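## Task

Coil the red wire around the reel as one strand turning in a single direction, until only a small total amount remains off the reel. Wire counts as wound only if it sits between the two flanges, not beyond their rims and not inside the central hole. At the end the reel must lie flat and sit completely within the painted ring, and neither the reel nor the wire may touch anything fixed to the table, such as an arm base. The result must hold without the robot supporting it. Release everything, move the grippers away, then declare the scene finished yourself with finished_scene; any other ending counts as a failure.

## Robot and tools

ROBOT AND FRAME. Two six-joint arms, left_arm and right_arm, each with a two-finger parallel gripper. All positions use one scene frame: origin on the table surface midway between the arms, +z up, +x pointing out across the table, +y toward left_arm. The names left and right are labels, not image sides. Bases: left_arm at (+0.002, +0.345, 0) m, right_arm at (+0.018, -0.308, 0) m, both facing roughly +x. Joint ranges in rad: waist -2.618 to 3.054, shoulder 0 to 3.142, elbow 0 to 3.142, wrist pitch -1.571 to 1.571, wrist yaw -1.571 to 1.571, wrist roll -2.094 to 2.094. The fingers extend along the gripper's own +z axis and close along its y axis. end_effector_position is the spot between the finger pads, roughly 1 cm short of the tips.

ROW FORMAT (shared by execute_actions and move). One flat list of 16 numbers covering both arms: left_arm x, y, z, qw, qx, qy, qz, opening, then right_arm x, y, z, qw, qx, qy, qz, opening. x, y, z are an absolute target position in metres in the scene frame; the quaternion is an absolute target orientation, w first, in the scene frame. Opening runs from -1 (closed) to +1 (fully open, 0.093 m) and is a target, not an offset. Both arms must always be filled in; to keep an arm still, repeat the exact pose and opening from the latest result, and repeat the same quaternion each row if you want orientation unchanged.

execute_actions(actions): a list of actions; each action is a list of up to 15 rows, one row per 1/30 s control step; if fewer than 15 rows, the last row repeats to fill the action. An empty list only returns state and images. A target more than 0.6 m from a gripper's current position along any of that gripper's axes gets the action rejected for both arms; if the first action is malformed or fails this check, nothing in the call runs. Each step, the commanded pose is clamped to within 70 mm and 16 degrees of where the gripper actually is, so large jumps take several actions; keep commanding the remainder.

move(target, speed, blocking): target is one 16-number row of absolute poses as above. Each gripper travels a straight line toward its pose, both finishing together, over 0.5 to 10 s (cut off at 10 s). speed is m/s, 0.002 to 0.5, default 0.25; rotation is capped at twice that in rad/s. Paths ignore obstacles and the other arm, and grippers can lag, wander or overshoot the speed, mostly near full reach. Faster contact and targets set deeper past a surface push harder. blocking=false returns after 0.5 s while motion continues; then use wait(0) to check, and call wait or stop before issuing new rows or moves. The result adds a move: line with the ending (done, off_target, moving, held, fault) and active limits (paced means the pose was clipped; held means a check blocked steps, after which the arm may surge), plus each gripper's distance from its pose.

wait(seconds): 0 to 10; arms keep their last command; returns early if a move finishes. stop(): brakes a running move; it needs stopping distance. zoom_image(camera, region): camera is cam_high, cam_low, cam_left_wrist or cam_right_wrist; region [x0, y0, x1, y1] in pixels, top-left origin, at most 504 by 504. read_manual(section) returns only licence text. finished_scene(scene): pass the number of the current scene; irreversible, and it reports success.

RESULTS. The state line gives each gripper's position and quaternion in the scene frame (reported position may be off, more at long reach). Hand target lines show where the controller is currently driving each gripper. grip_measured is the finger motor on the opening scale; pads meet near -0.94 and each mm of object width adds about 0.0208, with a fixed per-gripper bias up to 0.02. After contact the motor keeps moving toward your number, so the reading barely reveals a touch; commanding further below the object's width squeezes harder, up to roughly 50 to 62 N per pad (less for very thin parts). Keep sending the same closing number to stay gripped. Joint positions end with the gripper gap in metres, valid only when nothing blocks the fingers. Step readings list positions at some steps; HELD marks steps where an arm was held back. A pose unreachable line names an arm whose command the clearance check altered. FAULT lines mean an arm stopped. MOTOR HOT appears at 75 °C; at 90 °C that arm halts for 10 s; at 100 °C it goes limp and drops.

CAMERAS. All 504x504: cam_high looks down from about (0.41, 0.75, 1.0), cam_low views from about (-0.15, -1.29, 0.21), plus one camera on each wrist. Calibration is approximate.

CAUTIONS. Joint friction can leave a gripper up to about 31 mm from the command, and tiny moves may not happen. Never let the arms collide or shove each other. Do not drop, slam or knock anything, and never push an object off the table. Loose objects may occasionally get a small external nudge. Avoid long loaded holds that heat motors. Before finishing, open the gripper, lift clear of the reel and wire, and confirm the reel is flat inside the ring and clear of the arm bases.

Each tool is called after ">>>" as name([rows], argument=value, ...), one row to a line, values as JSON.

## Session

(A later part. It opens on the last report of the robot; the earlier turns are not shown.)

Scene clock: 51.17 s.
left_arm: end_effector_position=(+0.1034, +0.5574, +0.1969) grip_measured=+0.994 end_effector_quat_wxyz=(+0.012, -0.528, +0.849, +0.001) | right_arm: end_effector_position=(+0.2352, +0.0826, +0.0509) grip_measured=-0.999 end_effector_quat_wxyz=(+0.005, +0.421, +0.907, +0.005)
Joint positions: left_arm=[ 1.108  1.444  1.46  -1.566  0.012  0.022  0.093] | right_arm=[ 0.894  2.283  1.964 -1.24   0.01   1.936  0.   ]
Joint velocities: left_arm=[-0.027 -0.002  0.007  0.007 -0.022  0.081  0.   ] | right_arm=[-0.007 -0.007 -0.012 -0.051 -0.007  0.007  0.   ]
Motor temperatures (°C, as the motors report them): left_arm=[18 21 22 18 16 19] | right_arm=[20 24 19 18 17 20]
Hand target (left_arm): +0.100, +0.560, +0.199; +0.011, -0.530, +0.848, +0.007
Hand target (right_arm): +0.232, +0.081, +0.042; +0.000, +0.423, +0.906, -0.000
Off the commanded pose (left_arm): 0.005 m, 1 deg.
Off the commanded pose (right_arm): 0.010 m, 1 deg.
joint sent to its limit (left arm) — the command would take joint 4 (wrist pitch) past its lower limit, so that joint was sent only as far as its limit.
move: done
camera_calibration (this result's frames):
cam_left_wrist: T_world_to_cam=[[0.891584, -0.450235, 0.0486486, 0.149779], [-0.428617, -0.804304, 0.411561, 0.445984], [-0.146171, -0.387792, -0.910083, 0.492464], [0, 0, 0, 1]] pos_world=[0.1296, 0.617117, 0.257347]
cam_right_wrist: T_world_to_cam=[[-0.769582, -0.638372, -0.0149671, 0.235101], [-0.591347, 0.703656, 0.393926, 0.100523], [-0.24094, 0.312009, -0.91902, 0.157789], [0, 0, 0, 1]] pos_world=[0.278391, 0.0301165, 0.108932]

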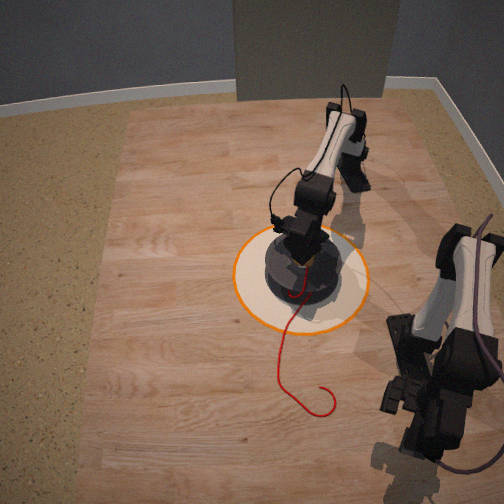

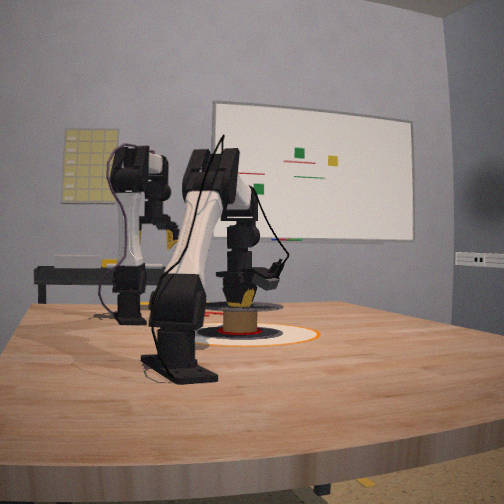

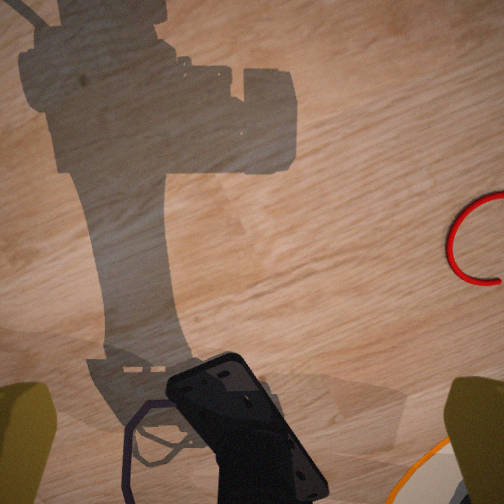

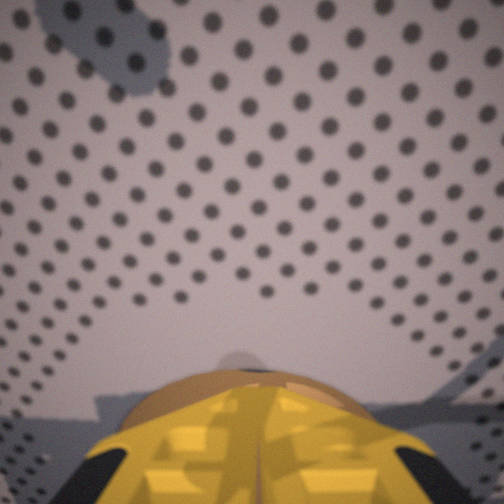

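>>> execute_actions([
  [[0.10,0.56,0.20,0,-0.53,0.848,0,1, 0.234,0.082,0.045,0,0.4226,0.9063,0,-0.7]],
])

Scene clock: 52.07 s.
left_arm: end_effector_position=(+0.1034, +0.5574, +0.1969) grip_measured=+0.994 end_effector_quat_wxyz=(+0.012, -0.528, +0.849, +0.001) | right_arm: end_effector_position=(+0.2356, +0.0833, +0.0508) grip_measured=-0.711 end_effector_quat_wxyz=(+0.005, +0.421, +0.907, +0.007)
Joint positions: left_arm=[ 1.108  1.444  1.46  -1.566  0.012  0.022  0.093] | right_arm=[ 0.894  2.283  1.963 -1.237  0.01   1.936  0.011]
Joint velocities: left_arm=[ 0.007  0.002  0.012 -0.007  0.022 -0.007  0.001] | right_arm=[ 0.012  0.002 -0.007  0.022  0.066 -0.037  0.   ]
Motor temperatures (°C, as the motors report them): left_arm=[18 21 22 18 16 19] | right_arm=[20 24 19 18 17 20]
Hand target (left_arm): +0.100, +0.560, +0.199; +0.011, -0.530, +0.848, +0.007
Hand target (right_arm): +0.234, +0.082, +0.045; -0.000, +0.423, +0.906, -0.000
Off the commanded pose (left_arm): 0.005 m, 1 deg.
Off the commanded pose (right_arm): 0.006 m, 1 deg.
joint sent to its limit (left arm) — the command would take joint 4 (wrist pitch) past its lower limit, so that joint was sent only as far as its limit.
Step readings (end_effector_position):
0: left_arm (+0.1034, +0.5574, +0.1969) | right_arm (+0.2352, +0.0825, +0.0508)
1: left_arm (+0.1034, +0.5574, +0.1969) | right_arm (+0.2356, +0.0830, +0.0508)
2: left_arm (+0.1034, +0.5574, +0.1969) | right_arm (+0.2356, +0.0833, +0.0508)
4: left_arm (+0.1034, +0.5574, +0.1969) | right_arm (+0.2356, +0.0833, +0.0508)
8: left_arm (+0.1034, +0.5574, +0.1969) | right_arm (+0.2356, +0.0833, +0.0508)
15: end_effector_position above
camera_calibration (this result's frames):
cam_left_wrist: T_world_to_cam=[[0.891584, -0.450235, 0.0486486, 0.149779], [-0.428617, -0.804304, 0.411561, 0.445984], [-0.146171, -0.387792, -0.910083, 0.492464], [0, 0, 0, 1]] pos_world=[0.1296, 0.617117, 0.257347]
cam_right_wrist: T_world_to_cam=[[-0.769558, -0.638328, -0.0178063, 0.235915], [-0.591927, 0.702601, 0.394935, 0.100488], [-0.239587, 0.314465, -0.918537, 0.157047], [0, 0, 0, 1]] pos_world=[0.278658, 0.0306027, 0.108768]

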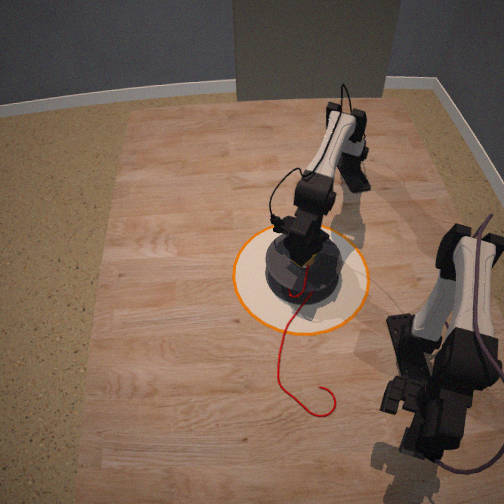

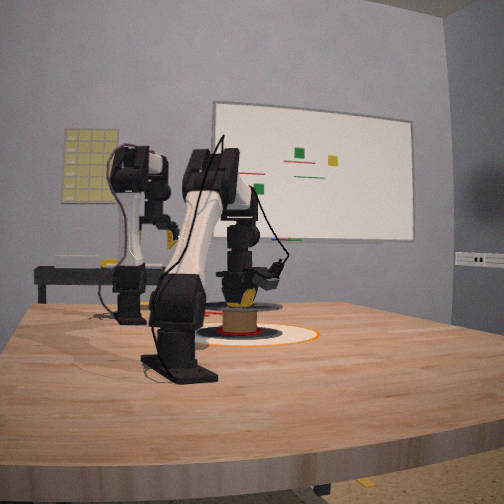

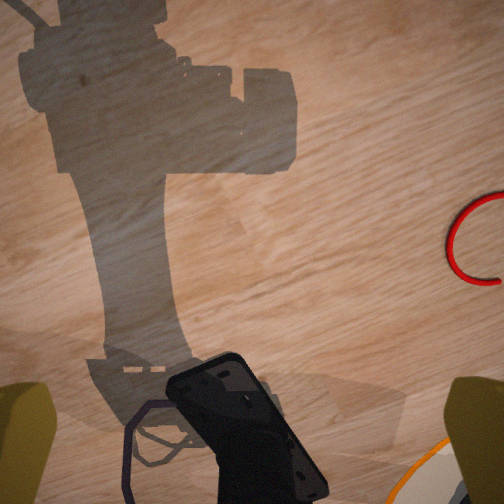

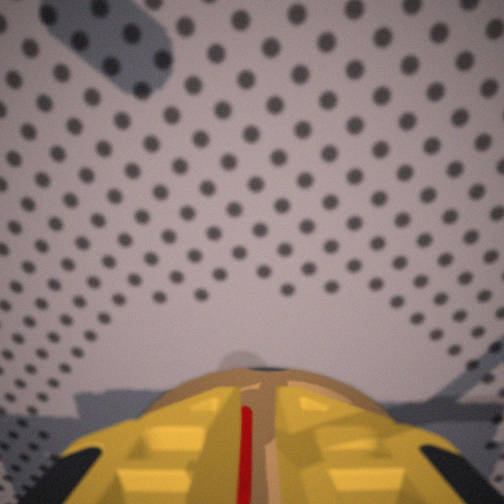

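>>> move(target=[0.10,0.56,0.20,0,-0.53,0.848,0,1, 0.234,0.082,0.047,0,0,1,0,-0.6], speed=0.3)

Scene clock: 54.83 s.
left_arm: end_effector_position=(+0.1034, +0.5574, +0.1969) grip_measured=+0.994 end_effector_quat_wxyz=(+0.012, -0.528, +0.849, +0.001) | right_arm: end_effector_position=(+0.2352, +0.0839, +0.0534) grip_measured=-0.608 end_effector_quat_wxyz=(+0.007, +0.009, +1.000, +0.008)
Joint positions: left_arm=[ 1.108  1.444  1.46  -1.566  0.012  0.022  0.093] | right_arm=[ 0.894  2.277  1.963 -1.237  0.005  1.086  0.016]
Joint velocities: left_arm=[ 0.012  0.012 -0.002 -0.037 -0.037 -0.051 -0.   ] | right_arm=[ 0.002  0.002 -0.012  0.051 -0.022 -0.037  0.001]
Motor temperatures (°C, as the motors report them): left_arm=[18 21 23 18 16 19] | right_arm=[20 25 19 18 17 20]
Hand target (left_arm): +0.100, +0.560, +0.199; +0.011, -0.530, +0.848, +0.007
Hand target (right_arm): +0.234, +0.082, +0.047; -0.000, +0.000, +1.000, +0.000
Off the commanded pose (left_arm): 0.005 m, 1 deg.
Off the commanded pose (right_arm): 0.007 m, 2 deg.
joint sent to its limit (left arm) — the command would take joint 4 (wrist pitch) past its lower limit, so that joint was sent only as far as its limit.
move: done
camera_calibration (this result's frames):
cam_left_wrist: T_world_to_cam=[[0.891584, -0.450235, 0.0486486, 0.149779], [-0.428617, -0.804304, 0.411561, 0.445984], [-0.146171, -0.387792, -0.910083, 0.492464], [0, 0, 0, 1]] pos_world=[0.1296, 0.617117, 0.257347]
cam_right_wrist: T_world_to_cam=[[-0.0286846, -0.99945, -0.016624, 0.0920789], [-0.922477, 0.0200629, 0.38553, 0.234245], [-0.384985, 0.026394, -0.922545, 0.217706], [0, 0, 0, 1]] pos_world=[0.30254, 0.0815825, 0.112066]

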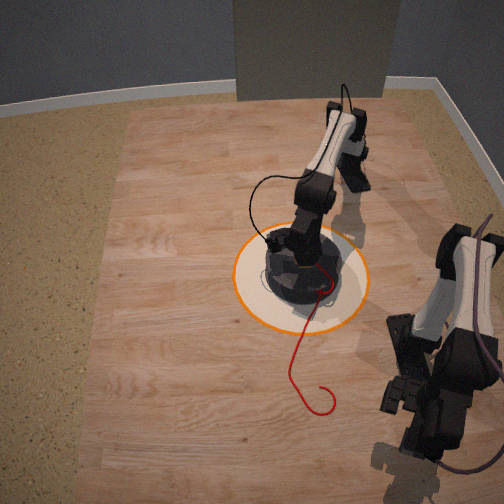

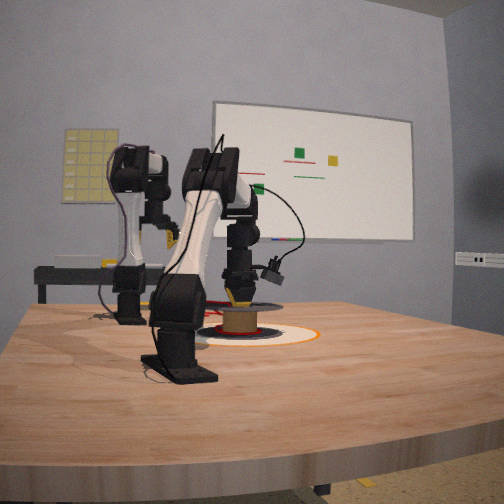

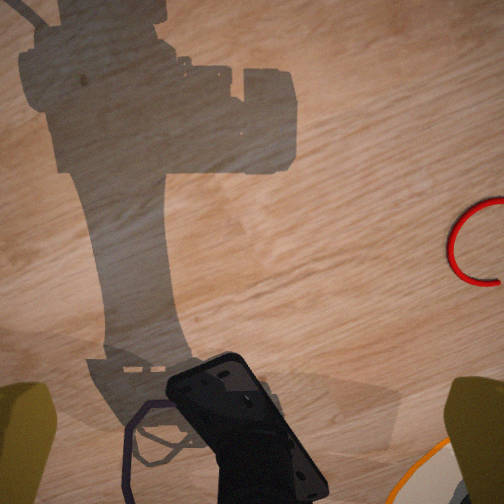

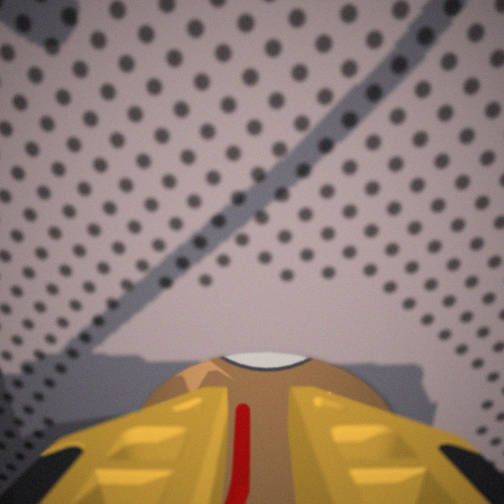

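>>> zoom_image(camera="cam_high", region=[240, 215, 380, 355])

Region (240, 215, 380, 355) of cam_high's 504x504 image, scaled by 3.600, with more detail than that image has.

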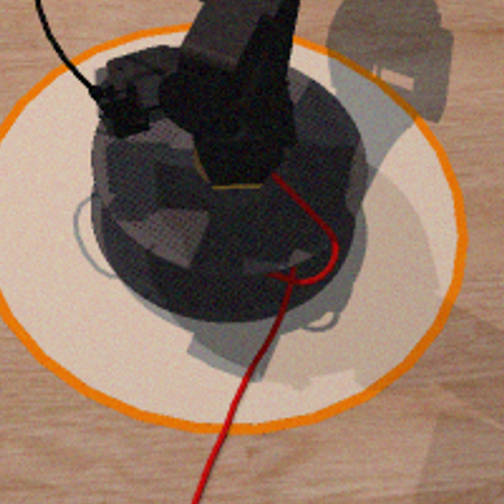

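>>> move(target=[0.10,0.56,0.20,0,-0.53,0.848,0,1, 0.234,0.082,0.047,0,-0.9848,0.1736,0,-0.6], speed=0.35)

Scene clock: 60.67 s.
left_arm: end_effector_position=(+0.1033, +0.5574, +0.1969) grip_measured=+0.994 end_effector_quat_wxyz=(+0.012, -0.528, +0.849, +0.001) | right_arm: end_effector_position=(+0.2339, +0.0849, +0.0552) grip_measured=-0.603 end_effector_quat_wxyz=(-0.012, +0.983, -0.183, +0.002)
Joint positions: left_arm=[ 1.108  1.444  1.46  -1.566  0.011  0.022  0.093] | right_arm=[ 0.894  2.273  1.963 -1.237 -0.004 -1.705  0.016]
Joint velocities: left_arm=[-0.032  0.007 -0.007 -0.081 -0.007 -0.007 -0.   ] | right_arm=[-0.017 -0.007 -0.007 -0.022  0.007  0.007 -0.   ]
Motor temperatures (°C, as the motors report them): left_arm=[18 20 23 18 16 19] | right_arm=[20 27 19 18 17 20]
Hand target (left_arm): +0.100, +0.560, +0.199; +0.011, -0.530, +0.848, +0.007
Hand target (right_arm): +0.234, +0.082, +0.047; -0.000, +0.985, -0.174, -0.000
Off the commanded pose (left_arm): 0.005 m, 1 deg.
Off the commanded pose (right_arm): 0.009 m, 2 deg.
joint sent to its limit (left arm) — the command would take joint 4 (wrist pitch) past its lower limit, so that joint was sent only as far as its limit.
move: done
camera_calibration (this result's frames):
cam_left_wrist: T_world_to_cam=[[0.891604, -0.450236, 0.0482679, 0.149917], [-0.428468, -0.804374, 0.41158, 0.446001], [-0.146483, -0.387647, -0.910095, 0.492419], [0, 0, 0, 1]] pos_world=[0.129562, 0.617134, 0.257347]
cam_right_wrist: T_world_to_cam=[[0.369947, 0.928758, 0.0234173, -0.166108], [0.848842, -0.348145, 0.397823, -0.151371], [0.377634, -0.127296, -0.917163, 0.0532191], [0, 0, 0, 1]] pos_world=[0.169844, 0.10835, 0.112919]

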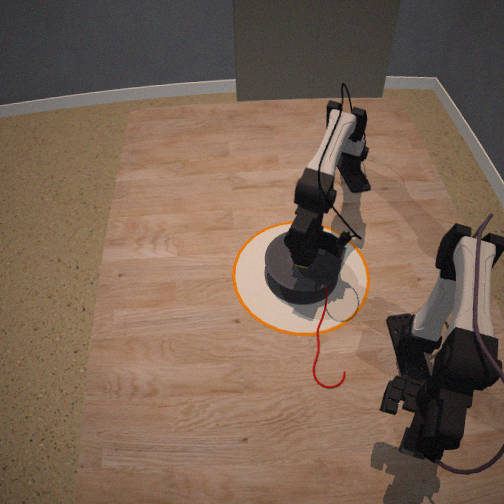

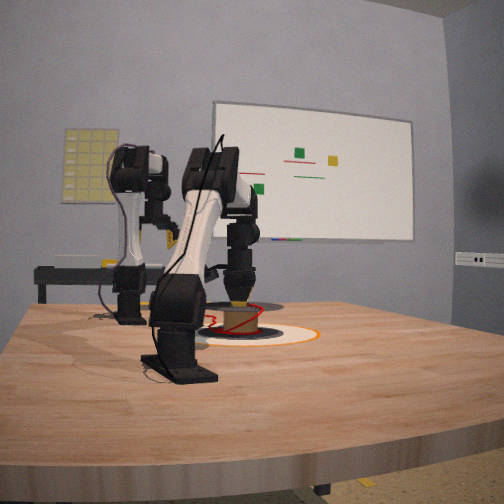

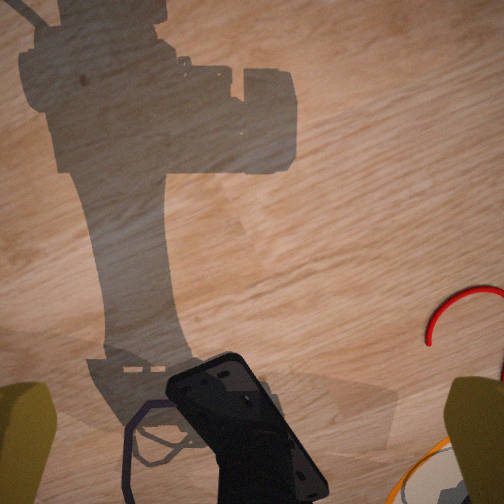

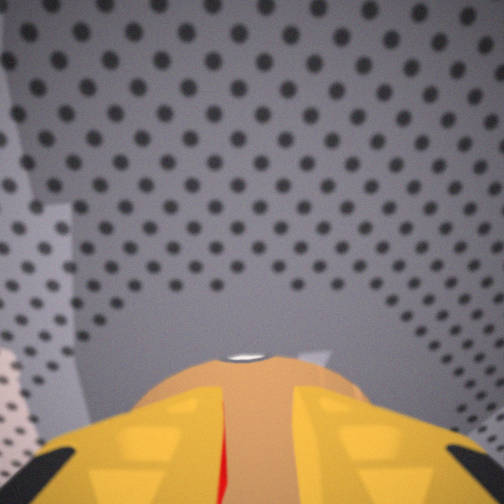

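>>> zoom_image(camera="cam_low", region=[180, 270, 310, 360])

>>> zoom_image(camera="cam_high", region=[240, 215, 400, 405])

Region (180, 270, 310, 360) of cam_low's 504x504 image, scaled by 3.877, with more detail than that image has; it fills the top 349 rows of this view, and the rest is white.

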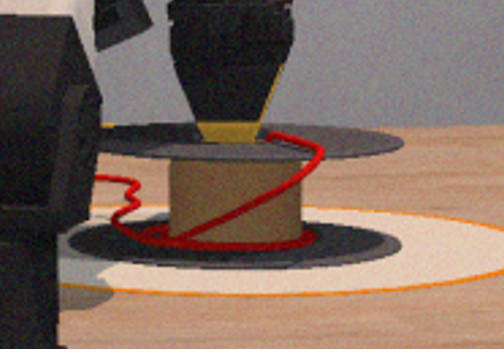

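Region (240, 215, 400, 405) of cam_high's 504x504 image, scaled by 2.653, with more detail than that image has; it fills the left 424 columns of this view, and the rest is white.

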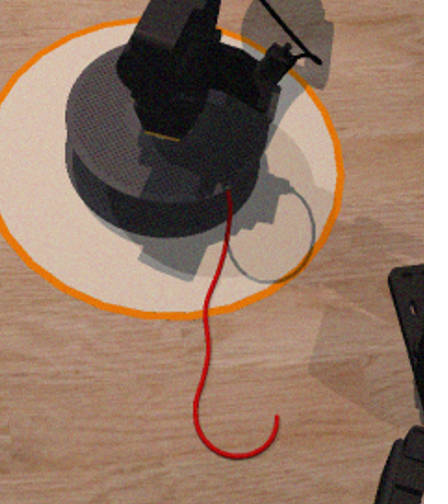

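>>> execute_actions([
  [[0.10,0.56,0.20,0,-0.53,0.848,0,1, 0.234,0.084,0.054,0,-0.9848,0.1736,0,-0.76]],
  [[0.10,0.56,0.20,0,-0.53,0.848,0,1, 0.234,0.084,0.07,0,-0.9848,0.1736,0,-0.76],[0.10,0.56,0.20,0,-0.53,0.848,0,1, 0.234,0.084,0.075,0,-0.9848,0.1736,0,-0.76],[0.10,0.56,0.20,0,-0.53,0.848,0,1, 0.234,0.084,0.08,0,-0.9848,0.1736,0,-0.76],[0.10,0.56,0.20,0,-0.53,0.848,0,1, 0.234,0.084,0.085,0,-0.9848,0.1736,0,-0.76],[0.10,0.56,0.20,0,-0.53,0.848,0,1, 0.234,0.084,0.09,0,-0.9848,0.1736,0,-0.76]],
])

Scene clock: 63.33 s.
left_arm: end_effector_position=(+0.1033, +0.5574, +0.1969) grip_measured=+0.994 end_effector_quat_wxyz=(+0.012, -0.528, +0.849, +0.001) | right_arm: end_effector_position=(+0.2352, +0.0870, +0.0923) grip_measured=-0.757 end_effector_quat_wxyz=(-0.012, +0.984, -0.176, +0.002)
Joint positions: left_arm=[ 1.108  1.444  1.46  -1.566  0.011  0.022  0.093] | right_arm=[ 0.894  2.287  2.135 -1.394 -0.003 -1.72   0.009]
Joint velocities: left_arm=[-0.012 -0.022  0.002  0.022  0.022 -0.037 -0.   ] | right_arm=[ 0.007 -0.007 -0.007 -0.095 -0.007  0.11   0.   ]
Motor temperatures (°C, as the motors report them): left_arm=[18 20 23 18 16 19] | right_arm=[20 27 19 18 17 20]
Hand target (left_arm): +0.100, +0.560, +0.199; +0.011, -0.530, +0.848, +0.007
Hand target (right_arm): +0.234, +0.085, +0.090; -0.000, +0.985, -0.174, +0.000
Off the commanded pose (left_arm): 0.005 m, 1 deg.
Off the commanded pose (right_arm): 0.004 m, 1 deg.
joint sent to its limit (left arm) — the command would take joint 4 (wrist pitch) past its lower limit, so that joint was sent only as far as its limit.
Step readings (end_effector_position; steps 1 to 15: 1st action; 16 to 30: 2nd action):
0: left_arm (+0.1033, +0.5574, +0.1969) | right_arm (+0.2339, +0.0849, +0.0552)
1: left_arm (+0.1033, +0.5574, +0.1969) | right_arm (+0.2342, +0.0852, +0.0566)
2: left_arm (+0.1033, +0.5574, +0.1969) | right_arm (+0.2343, +0.0854, +0.0565)
4: left_arm (+0.1033, +0.5574, +0.1969) | right_arm (+0.2342, +0.0852, +0.0564)
8: left_arm (+0.1033, +0.5574, +0.1969) | right_arm (+0.2337, +0.0843, +0.0563)
15: left_arm (+0.1033, +0.5574, +0.1969) | right_arm (+0.2333, +0.0836, +0.0563)
16: left_arm (+0.1033, +0.5574, +0.1969) | right_arm (+0.2332, +0.0834, +0.0579)
17: left_arm (+0.1033, +0.5574, +0.1969) | right_arm (+0.2334, +0.0839, +0.0607)
19: left_arm (+0.1033, +0.5574, +0.1969) | right_arm (+0.2351, +0.0870, +0.0701)
23: left_arm (+0.1033, +0.5574, +0.1969) | right_arm (+0.2384, +0.0929, +0.0896)
30: end_effector_position above
camera_calibration (this result's frames):
cam_left_wrist: T_world_to_cam=[[0.891604, -0.450236, 0.0482679, 0.149917], [-0.428468, -0.804374, 0.41158, 0.446001], [-0.146483, -0.387647, -0.910095, 0.492419], [0, 0, 0, 1]] pos_world=[0.129562, 0.617134, 0.257347]
cam_right_wrist: T_world_to_cam=[[0.356442, 0.934025, 0.0233715, -0.166699], [0.853528, -0.335694, 0.398497, -0.168724], [0.380052, -0.122093, -0.916872, 0.086066], [0, 0, 0, 1]] pos_world=[0.170719, 0.109569, 0.150044]

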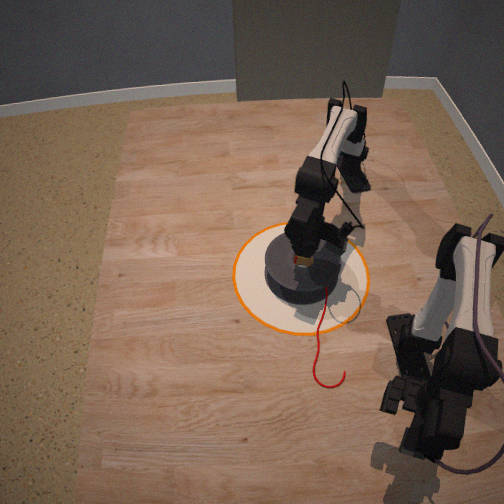

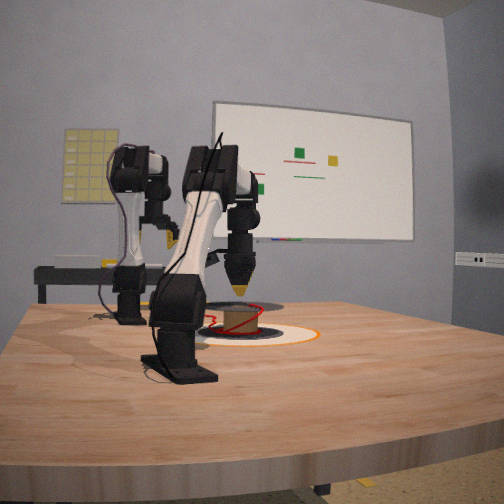

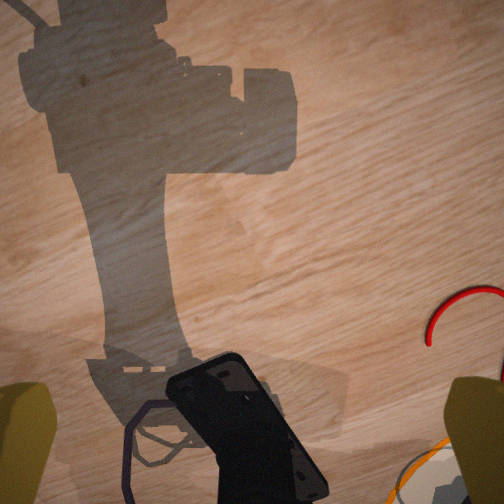

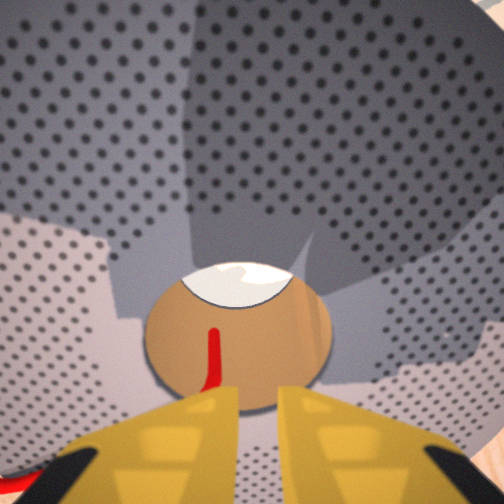

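>>> execute_actions([
  [[0.10,0.56,0.20,0,-0.53,0.848,0,1, 0.234,0.083,0.09,0,-0.7071,0.7071,0,-0.85]],
  [[0.10,0.56,0.20,0,-0.53,0.848,0,1, 0.234,0.083,0.09,0,-0.1736,0.9848,0,-0.9]],
  [[0.10,0.56,0.20,0,-0.53,0.848,0,1, 0.234,0.083,0.09,0,0.4226,0.9063,0,-0.95]],
  [[0.10,0.56,0.20,0,-0.53,0.848,0,1, 0.233,0.082,0.075,0,0.4226,0.9063,0,-0.95]],
])

Scene clock: 66.73 s.
left_arm: end_effector_position=(+0.1033, +0.5574, +0.1969) grip_measured=+0.994 end_effector_quat_wxyz=(+0.012, -0.528, +0.849, +0.001) | right_arm: end_effector_position=(+0.2326, +0.0823, +0.0827) grip_measured=-0.947 end_effector_quat_wxyz=(-0.001, +0.020, +1.000, +0.001)
Joint positions: left_arm=[ 1.108  1.444  1.46  -1.566  0.011  0.022  0.093] | right_arm=[ 0.894  2.286  2.095 -1.379 -0.003  1.108  0.   ]
Joint velocities: left_arm=[ 0.007 -0.007  0.007 -0.022 -0.037 -0.066 -0.   ] | right_arm=[-0.007 -0.007 -0.002  0.037 -0.022  1.326  0.   ]
Motor temperatures (°C, as the motors report them): left_arm=[18 20 23 18 16 19] | right_arm=[20 28 19 18 17 20]
Hand target (left_arm): +0.100, +0.560, +0.199; +0.011, -0.530, +0.848, +0.007
Hand target (right_arm): +0.233, +0.082, +0.075; -0.006, +0.123, +0.992, -0.001
Off the commanded pose (left_arm): 0.005 m, 1 deg.
Off the commanded pose (right_arm): 0.008 m, 48 deg; orientation clipped at the last step of the last action.
joint sent to its limit (left arm) — the command would take joint 4 (wrist pitch) past its lower limit, so that joint was sent only as far as its limit.
Step readings (end_effector_position; steps 1 to 15: 1st action; 16 to 30: 2nd action; 31 to 45: 3rd action; 46 to 60: 4th action):
0: left_arm (+0.1033, +0.5574, +0.1969) | right_arm (+0.2339, +0.0847, +0.0923)
1: left_arm (+0.1033, +0.5574, +0.1969) | right_arm (+0.2339, +0.0847, +0.0923)
2: left_arm (+0.1033, +0.5574, +0.1969) | right_arm (+0.2339, +0.0847, +0.0923)
4: left_arm (+0.1033, +0.5574, +0.1969) | right_arm (+0.2339, +0.0847, +0.0923)
8: left_arm (+0.1033, +0.5574, +0.1969) | right_arm (+0.2339, +0.0847, +0.0923)
15: left_arm (+0.1033, +0.5574, +0.1969) | right_arm (+0.2339, +0.0847, +0.0923)
16: left_arm (+0.1033, +0.5574, +0.1969) | right_arm (+0.2339, +0.0847, +0.0923)
17: left_arm (+0.1033, +0.5574, +0.1969) | right_arm (+0.2339, +0.0847, +0.0923)
19: left_arm (+0.1033, +0.5574, +0.1969) | right_arm (+0.2339, +0.0847, +0.0923)
23: left_arm (+0.1033, +0.5574, +0.1969) | right_arm (+0.2339, +0.0847, +0.0923)
30: left_arm (+0.1033, +0.5574, +0.1969) | right_arm (+0.2339, +0.0847, +0.0923)
31: left_arm (+0.1033, +0.5574, +0.1969) | right_arm (+0.2339, +0.0847, +0.0923)
32: left_arm (+0.1033, +0.5574, +0.1969) | right_arm (+0.2339, +0.0847, +0.0923)
34: left_arm (+0.1033, +0.5574, +0.1969) | right_arm (+0.2339, +0.0847, +0.0923)
38: left_arm (+0.1033, +0.5574, +0.1969) | right_arm (+0.2339, +0.0847, +0.0923)
45: left_arm (+0.1033, +0.5574, +0.1969) | right_arm (+0.2339, +0.0847, +0.0923)
46: left_arm (+0.1033, +0.5574, +0.1969) | right_arm (+0.2338, +0.0846, +0.0907)
47: left_arm (+0.1033, +0.5574, +0.1969) | right_arm (+0.2336, +0.0842, +0.0889)
49: left_arm (+0.1033, +0.5574, +0.1969) | right_arm (+0.2324, +0.0819, +0.0842)
53: left_arm (+0.1033, +0.5574, +0.1969) | right_arm (+0.2319, +0.0811, +0.0827)
60: end_effector_position above
camera_calibration (this result's frames):
cam_left_wrist: T_world_to_cam=[[0.891604, -0.450236, 0.0482679, 0.149917], [-0.428468, -0.804374, 0.41158, 0.446001], [-0.146483, -0.387647, -0.910095, 0.492419], [0, 0, 0, 1]] pos_world=[0.129562, 0.617134, 0.257347]
cam_right_wrist: T_world_to_cam=[[-0.0504905, -0.99872, -0.002926, 0.094748], [-0.914914, 0.0450785, 0.401125, 0.215493], [-0.400479, 0.02293, -0.916019, 0.247138], [0, 0, 0, 1]] pos_world=[0.300915, 0.0792458, 0.140221]

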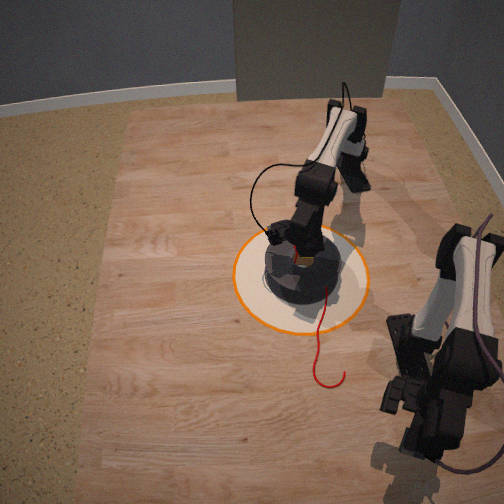

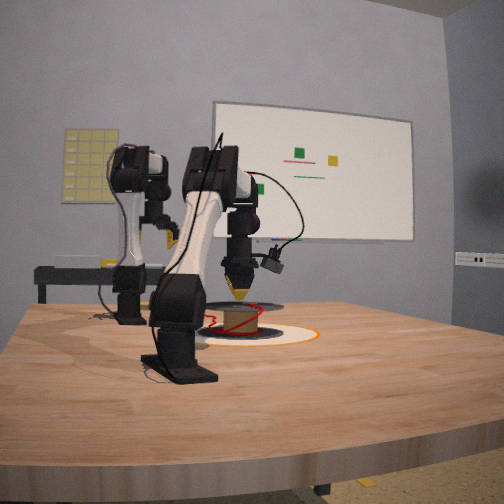

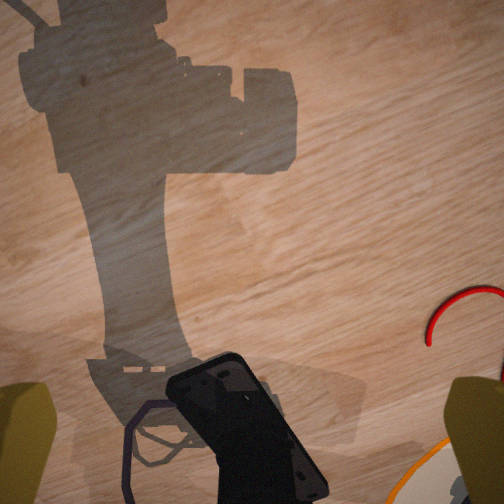

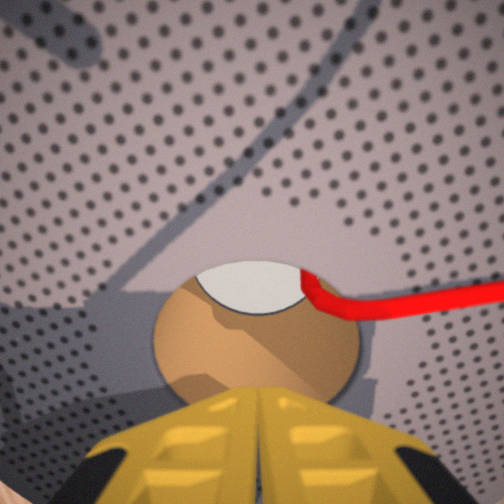

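>>> execute_actions([
  [[0.10,0.56,0.20,0,-0.53,0.848,0,1, 0.233,0.082,0.068,0,0.4226,0.9063,0,-1]],
  [[0.10,0.56,0.20,0,-0.53,0.848,0,1, 0.233,0.082,0.06,0,0.4226,0.9063,0,-1]],
  [[0.10,0.56,0.20,0,-0.53,0.848,0,1, 0.232,0.081,0.05,0,0.4226,0.9063,0,-1],[0.10,0.56,0.20,0,-0.53,0.848,0,1, 0.232,0.081,0.047,0,0.4226,0.9063,0,-1],[0.10,0.56,0.20,0,-0.53,0.848,0,1, 0.232,0.081,0.044,0,0.4226,0.9063,0,-1],[0.10,0.56,0.20,0,-0.53,0.848,0,1, 0.232,0.081,0.042,0,0.4226,0.9063,0,-1]],
])

Scene clock: 69.50 s.
left_arm: end_effector_position=(+0.1033, +0.5574, +0.1969) grip_measured=+0.994 end_effector_quat_wxyz=(+0.012, -0.528, +0.849, +0.001) | right_arm: end_effector_position=(+0.2328, +0.0836, +0.0525) grip_measured=-0.999 end_effector_quat_wxyz=(-0.002, +0.421, +0.907, +0.008)
Joint positions: left_arm=[ 1.108  1.444  1.46  -1.566  0.011  0.022  0.093] | right_arm=[ 0.894  2.277  1.959 -1.238 -0.006  1.937  0.   ]
Joint velocities: left_arm=[ 0.007 -0.007 -0.007 -0.022 -0.007 -0.022 -0.   ] | right_arm=[ 0.002 -0.007 -0.012 -0.051 -0.11   0.022  0.   ]
Motor temperatures (°C, as the motors report them): left_arm=[18 20 23 18 16 19] | right_arm=[20 29 19 18 17 20]
Hand target (left_arm): +0.100, +0.560, +0.199; +0.011, -0.530, +0.848, +0.007
Hand target (right_arm): +0.232, +0.080, +0.042; -0.000, +0.423, +0.906, -0.000
Off the commanded pose (left_arm): 0.005 m, 1 deg.
Off the commanded pose (right_arm): 0.011 m, 1 deg.
joint sent to its limit (left arm) — the command would take joint 4 (wrist pitch) past its lower limit, so that joint was sent only as far as its limit.
Step readings (end_effector_position; steps 1 to 15: 1st action; 16 to 30: 2nd action; 31 to 45: 3rd action):
0: left_arm (+0.1033, +0.5574, +0.1969) | right_arm (+0.2329, +0.0830, +0.0827)
1: left_arm (+0.1033, +0.5574, +0.1969) | right_arm (+0.2331, +0.0832, +0.0819)
2: left_arm (+0.1033, +0.5574, +0.1969) | right_arm (+0.2331, +0.0833, +0.0808)
4: left_arm (+0.1033, +0.5574, +0.1969) | right_arm (+0.2326, +0.0824, +0.0781)
8: left_arm (+0.1033, +0.5574, +0.1969) | right_arm (+0.2324, +0.0820, +0.0764)
15: left_arm (+0.1033, +0.5574, +0.1969) | right_arm (+0.2336, +0.0842, +0.0764)
16: left_arm (+0.1033, +0.5574, +0.1969) | right_arm (+0.2336, +0.0843, +0.0747)
17: left_arm (+0.1033, +0.5574, +0.1969) | right_arm (+0.2334, +0.0838, +0.0726)
19: left_arm (+0.1033, +0.5574, +0.1969) | right_arm (+0.2322, +0.0816, +0.0677)
23: left_arm (+0.1033, +0.5574, +0.1969) | right_arm (+0.2317, +0.0807, +0.0650)
30: left_arm (+0.1033, +0.5574, +0.1969) | right_arm (+0.2328, +0.0828, +0.0650)
31: left_arm (+0.1033, +0.5574, +0.1969) | right_arm (+0.2329, +0.0829, +0.0634)
32: left_arm (+0.1033, +0.5574, +0.1969) | right_arm (+0.2327, +0.0825, +0.0611)
34: left_arm (+0.1033, +0.5574, +0.1969) | right_arm (+0.2313, +0.0801, +0.0540)
38: left_arm (+0.1033, +0.5574, +0.1969) | right_arm (+0.2328, +0.0832, +0.0538)
45: end_effector_position above
camera_calibration (this result's frames):
cam_left_wrist: T_world_to_cam=[[0.891604, -0.450236, 0.0482679, 0.149917], [-0.428468, -0.804374, 0.41158, 0.446001], [-0.146483, -0.387647, -0.910095, 0.492419], [0, 0, 0, 1]] pos_world=[0.129562, 0.617134, 0.257347]
cam_right_wrist: T_world_to_cam=[[-0.770345, -0.637489, -0.0132687, 0.2339], [-0.586129, 0.699782, 0.40836, 0.0961195], [-0.25104, 0.322355, -0.912724, 0.1596], [0, 0, 0, 1]] pos_world=[0.276588, 0.0303982, 0.109523]

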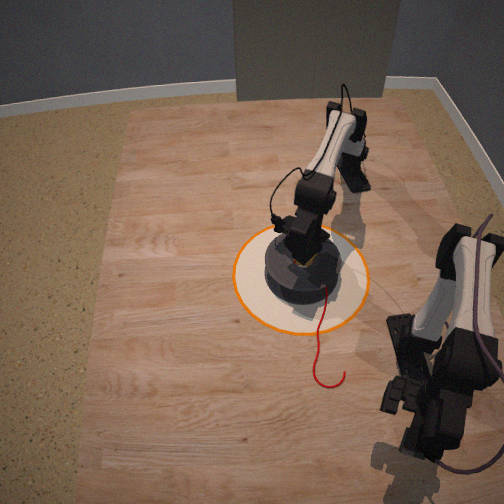

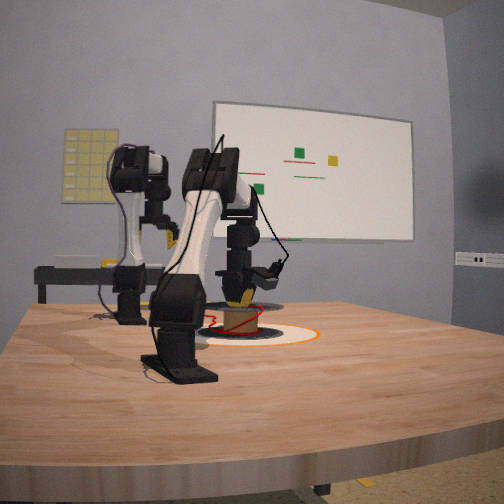

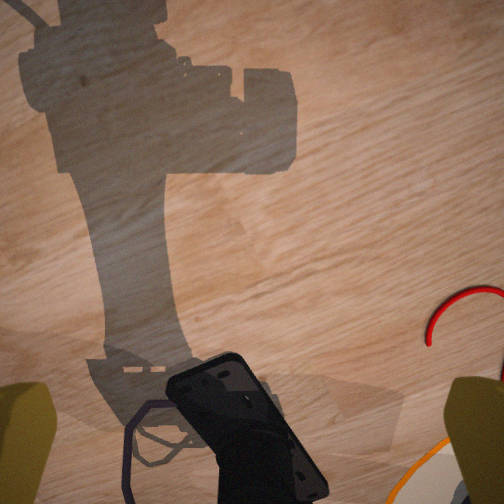

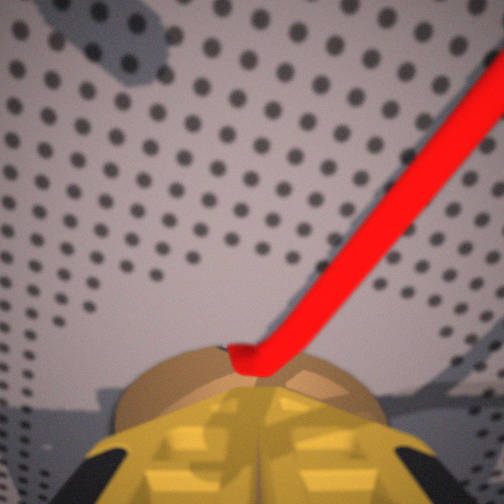

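>>> execute_actions([
  [[0.10,0.56,0.20,0,-0.53,0.848,0,1, 0.233,0.082,0.046,0,0.4226,0.9063,0,-0.6]],
  [[0.10,0.56,0.20,0,-0.53,0.848,0,1, 0.233,0.082,0.047,0,0.0872,0.9962,0,-0.6]],
  [[0.10,0.56,0.20,0,-0.53,0.848,0,1, 0.233,0.082,0.047,0,-0.2588,0.9659,0,-0.6]],
  [[0.10,0.56,0.20,0,-0.53,0.848,0,1, 0.233,0.082,0.047,0,-0.5736,0.8192,0,-0.6]],
  [[0.10,0.56,0.20,0,-0.53,0.848,0,1, 0.233,0.082,0.047,0,-0.8192,0.5736,0,-0.6]],
  [[0.10,0.56,0.20,0,-0.53,0.848,0,1, 0.233,0.082,0.047,0,-0.9659,0.2588,0,-0.6]],
  [[0.10,0.56,0.20,0,-0.53,0.848,0,1, 0.233,0.082,0.047,0,-0.9848,0.1736,0,-0.6]],
])

Scene clock: 74.07 s.
left_arm: end_effector_position=(+0.1033, +0.5574, +0.1969) grip_measured=+0.994 end_effector_quat_wxyz=(+0.012, -0.528, +0.849, +0.001) | right_arm: end_effector_position=(+0.2349, +0.0865, +0.0560) grip_measured=-0.603 end_effector_quat_wxyz=(-0.018, +0.981, -0.192, +0.004)
Joint positions: left_arm=[ 1.108  1.444  1.46  -1.566  0.011  0.022  0.093] | right_arm=[ 0.894  2.269  1.959 -1.225 -0.003 -1.688  0.016]
Joint velocities: left_arm=[ 0.012  0.012  0.002  0.051  0.007 -0.037 -0.001] | right_arm=[-0.007  0.007  0.007 -0.066 -0.037 -0.154 -0.   ]
Motor temperatures (°C, as the motors report them): left_arm=[18 20 23 18 16 19] | right_arm=[20 30 19 18 17 20]
Hand target (left_arm): +0.100, +0.560, +0.199; +0.011, -0.530, +0.848, +0.007
Hand target (right_arm): +0.233, +0.082, +0.047; -0.000, +0.985, -0.174, -0.000
Off the commanded pose (left_arm): 0.005 m, 1 deg.
Off the commanded pose (right_arm): 0.010 m, 3 deg.
joint sent to its limit (left arm) — the command would take joint 4 (wrist pitch) past its lower limit, so that joint was sent only as far as its limit.
Step readings (end_effector_position; steps 1 to 15: 1st action; 16 to 30: 2nd action; 31 to 45: 3rd action; 46 to 60: 4th action; 61 to 75: 5th action; 76 to 90: 6th action; 91 to 105: 7th action):
0: left_arm (+0.1033, +0.5574, +0.1969) | right_arm (+0.2328, +0.0836, +0.0525)
1: left_arm (+0.1033, +0.5574, +0.1969) | right_arm (+0.2332, +0.0838, +0.0525)
2: left_arm (+0.1033, +0.5574, +0.1969) | right_arm (+0.2334, +0.0842, +0.0525)
4: left_arm (+0.1033, +0.5574, +0.1969) | right_arm (+0.2336, +0.0843, +0.0533)
8: left_arm (+0.1033, +0.5574, +0.1969) | right_arm (+0.2336, +0.0843, +0.0533)
15: left_arm (+0.1033, +0.5574, +0.1969) | right_arm (+0.2336, +0.0843, +0.0533)
16: left_arm (+0.1033, +0.5574, +0.1969) | right_arm (+0.2336, +0.0843, +0.0535)
17: left_arm (+0.1033, +0.5574, +0.1969) | right_arm (+0.2336, +0.0843, +0.0538)
19: left_arm (+0.1033, +0.5574, +0.1969) | right_arm (+0.2336, +0.0843, +0.0540)
23: left_arm (+0.1033, +0.5574, +0.1969) | right_arm (+0.2336, +0.0843, +0.0540)
30: left_arm (+0.1033, +0.5574, +0.1969) | right_arm (+0.2336, +0.0843, +0.0540)
31: left_arm (+0.1033, +0.5574, +0.1969) | right_arm (+0.2336, +0.0844, +0.0543)
32: left_arm (+0.1033, +0.5574, +0.1969) | right_arm (+0.2336, +0.0844, +0.0545)
34: left_arm (+0.1033, +0.5574, +0.1969) | right_arm (+0.2336, +0.0844, +0.0545)
38: left_arm (+0.1033, +0.5574, +0.1969) | right_arm (+0.2336, +0.0844, +0.0545)
45: left_arm (+0.1033, +0.5574, +0.1969) | right_arm (+0.2336, +0.0844, +0.0545)
46: left_arm (+0.1033, +0.5574, +0.1969) | right_arm (+0.2338, +0.0845, +0.0550)
47: left_arm (+0.1033, +0.5574, +0.1969) | right_arm (+0.2338, +0.0845, +0.0551)
49: left_arm (+0.1033, +0.5574, +0.1969) | right_arm (+0.2339, +0.0847, +0.0551)
53: left_arm (+0.1033, +0.5574, +0.1969) | right_arm (+0.2344, +0.0857, +0.0552)
60: left_arm (+0.1033, +0.5574, +0.1969) | right_arm (+0.2345, +0.0857, +0.0552)
61: left_arm (+0.1033, +0.5574, +0.1969) | right_arm (+0.2345, +0.0858, +0.0552)
62: left_arm (+0.1033, +0.5574, +0.1969) | right_arm (+0.2346, +0.0860, +0.0552)
64: left_arm (+0.1033, +0.5574, +0.1969) | right_arm (+0.2348, +0.0863, +0.0552)
68: left_arm (+0.1033, +0.5574, +0.1969) | right_arm (+0.2349, +0.0865, +0.0552)
75: left_arm (+0.1033, +0.5574, +0.1969) | right_arm (+0.2349, +0.0865, +0.0552)
76: left_arm (+0.1033, +0.5574, +0.1969) | right_arm (+0.2350, +0.0868, +0.0557)
77: left_arm (+0.1033, +0.5574, +0.1969) | right_arm (+0.2351, +0.0869, +0.0560)
79: left_arm (+0.1033, +0.5574, +0.1969) | right_arm (+0.2351, +0.0869, +0.0560)
83: left_arm (+0.1033, +0.5574, +0.1969) | right_arm (+0.2351, +0.0869, +0.0560)
90: left_arm (+0.1033, +0.5574, +0.1969) | right_arm (+0.2351, +0.0869, +0.0560)
91: left_arm (+0.1033, +0.5574, +0.1969) | right_arm (+0.2351, +0.0869, +0.0560)
92: left_arm (+0.1033, +0.5574, +0.1969) | right_arm (+0.2351, +0.0869, +0.0560)
94: left_arm (+0.1033, +0.5574, +0.1969) | right_arm (+0.2351, +0.0869, +0.0560)
98: left_arm (+0.1033, +0.5574, +0.1969) | right_arm (+0.2350, +0.0866, +0.0560)
105: end_effector_position above
camera_calibration (this result's frames):
cam_left_wrist: T_world_to_cam=[[0.891604, -0.450236, 0.0482679, 0.149917], [-0.428468, -0.804374, 0.41158, 0.446001], [-0.146483, -0.387647, -0.910095, 0.492419], [0, 0, 0, 1]] pos_world=[0.129562, 0.617134, 0.257347]
cam_right_wrist: T_world_to_cam=[[0.38568, 0.921979, 0.0347359, -0.171697], [0.840565, -0.366647, 0.398773, -0.148475], [0.380396, -0.124601, -0.916392, 0.0529288], [0, 0, 0, 1]] pos_world=[0.170889, 0.110458, 0.113675]

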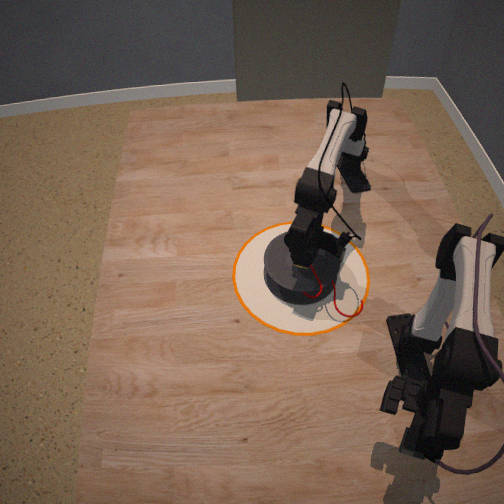

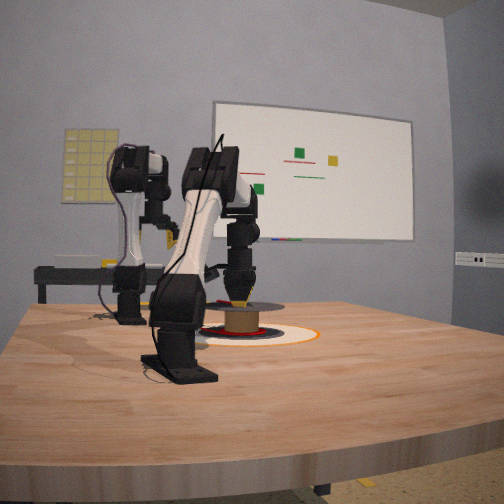

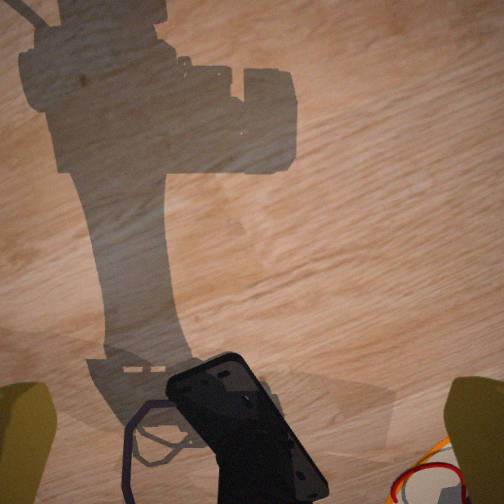

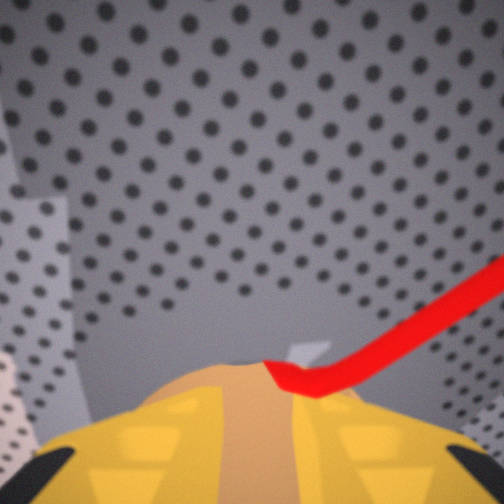

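>>> zoom_image(camera="cam_high", region=[250, 220, 390, 340])

>>> zoom_image(camera="cam_low", region=[180, 270, 310, 360])

Region (250, 220, 390, 340) of cam_high's 504x504 image, scaled by 3.600, with more detail than that image has; it fills the top 432 rows of this view, and the rest is white.

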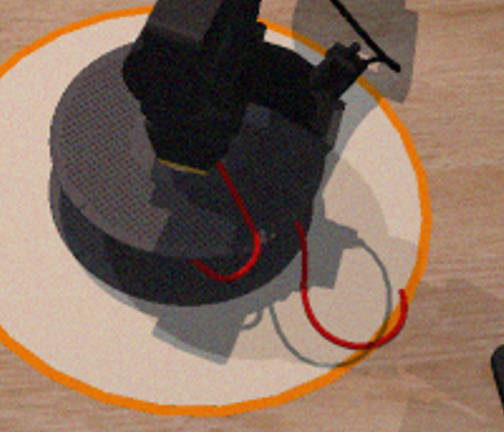

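Region (180, 270, 310, 360) of cam_low's 504x504 image, scaled by 3.877, with more detail than that image has; it fills the top 349 rows of this view, and the rest is white.

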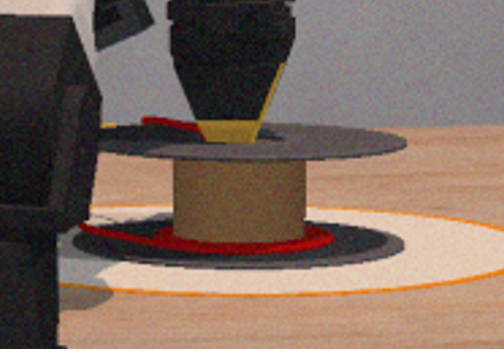

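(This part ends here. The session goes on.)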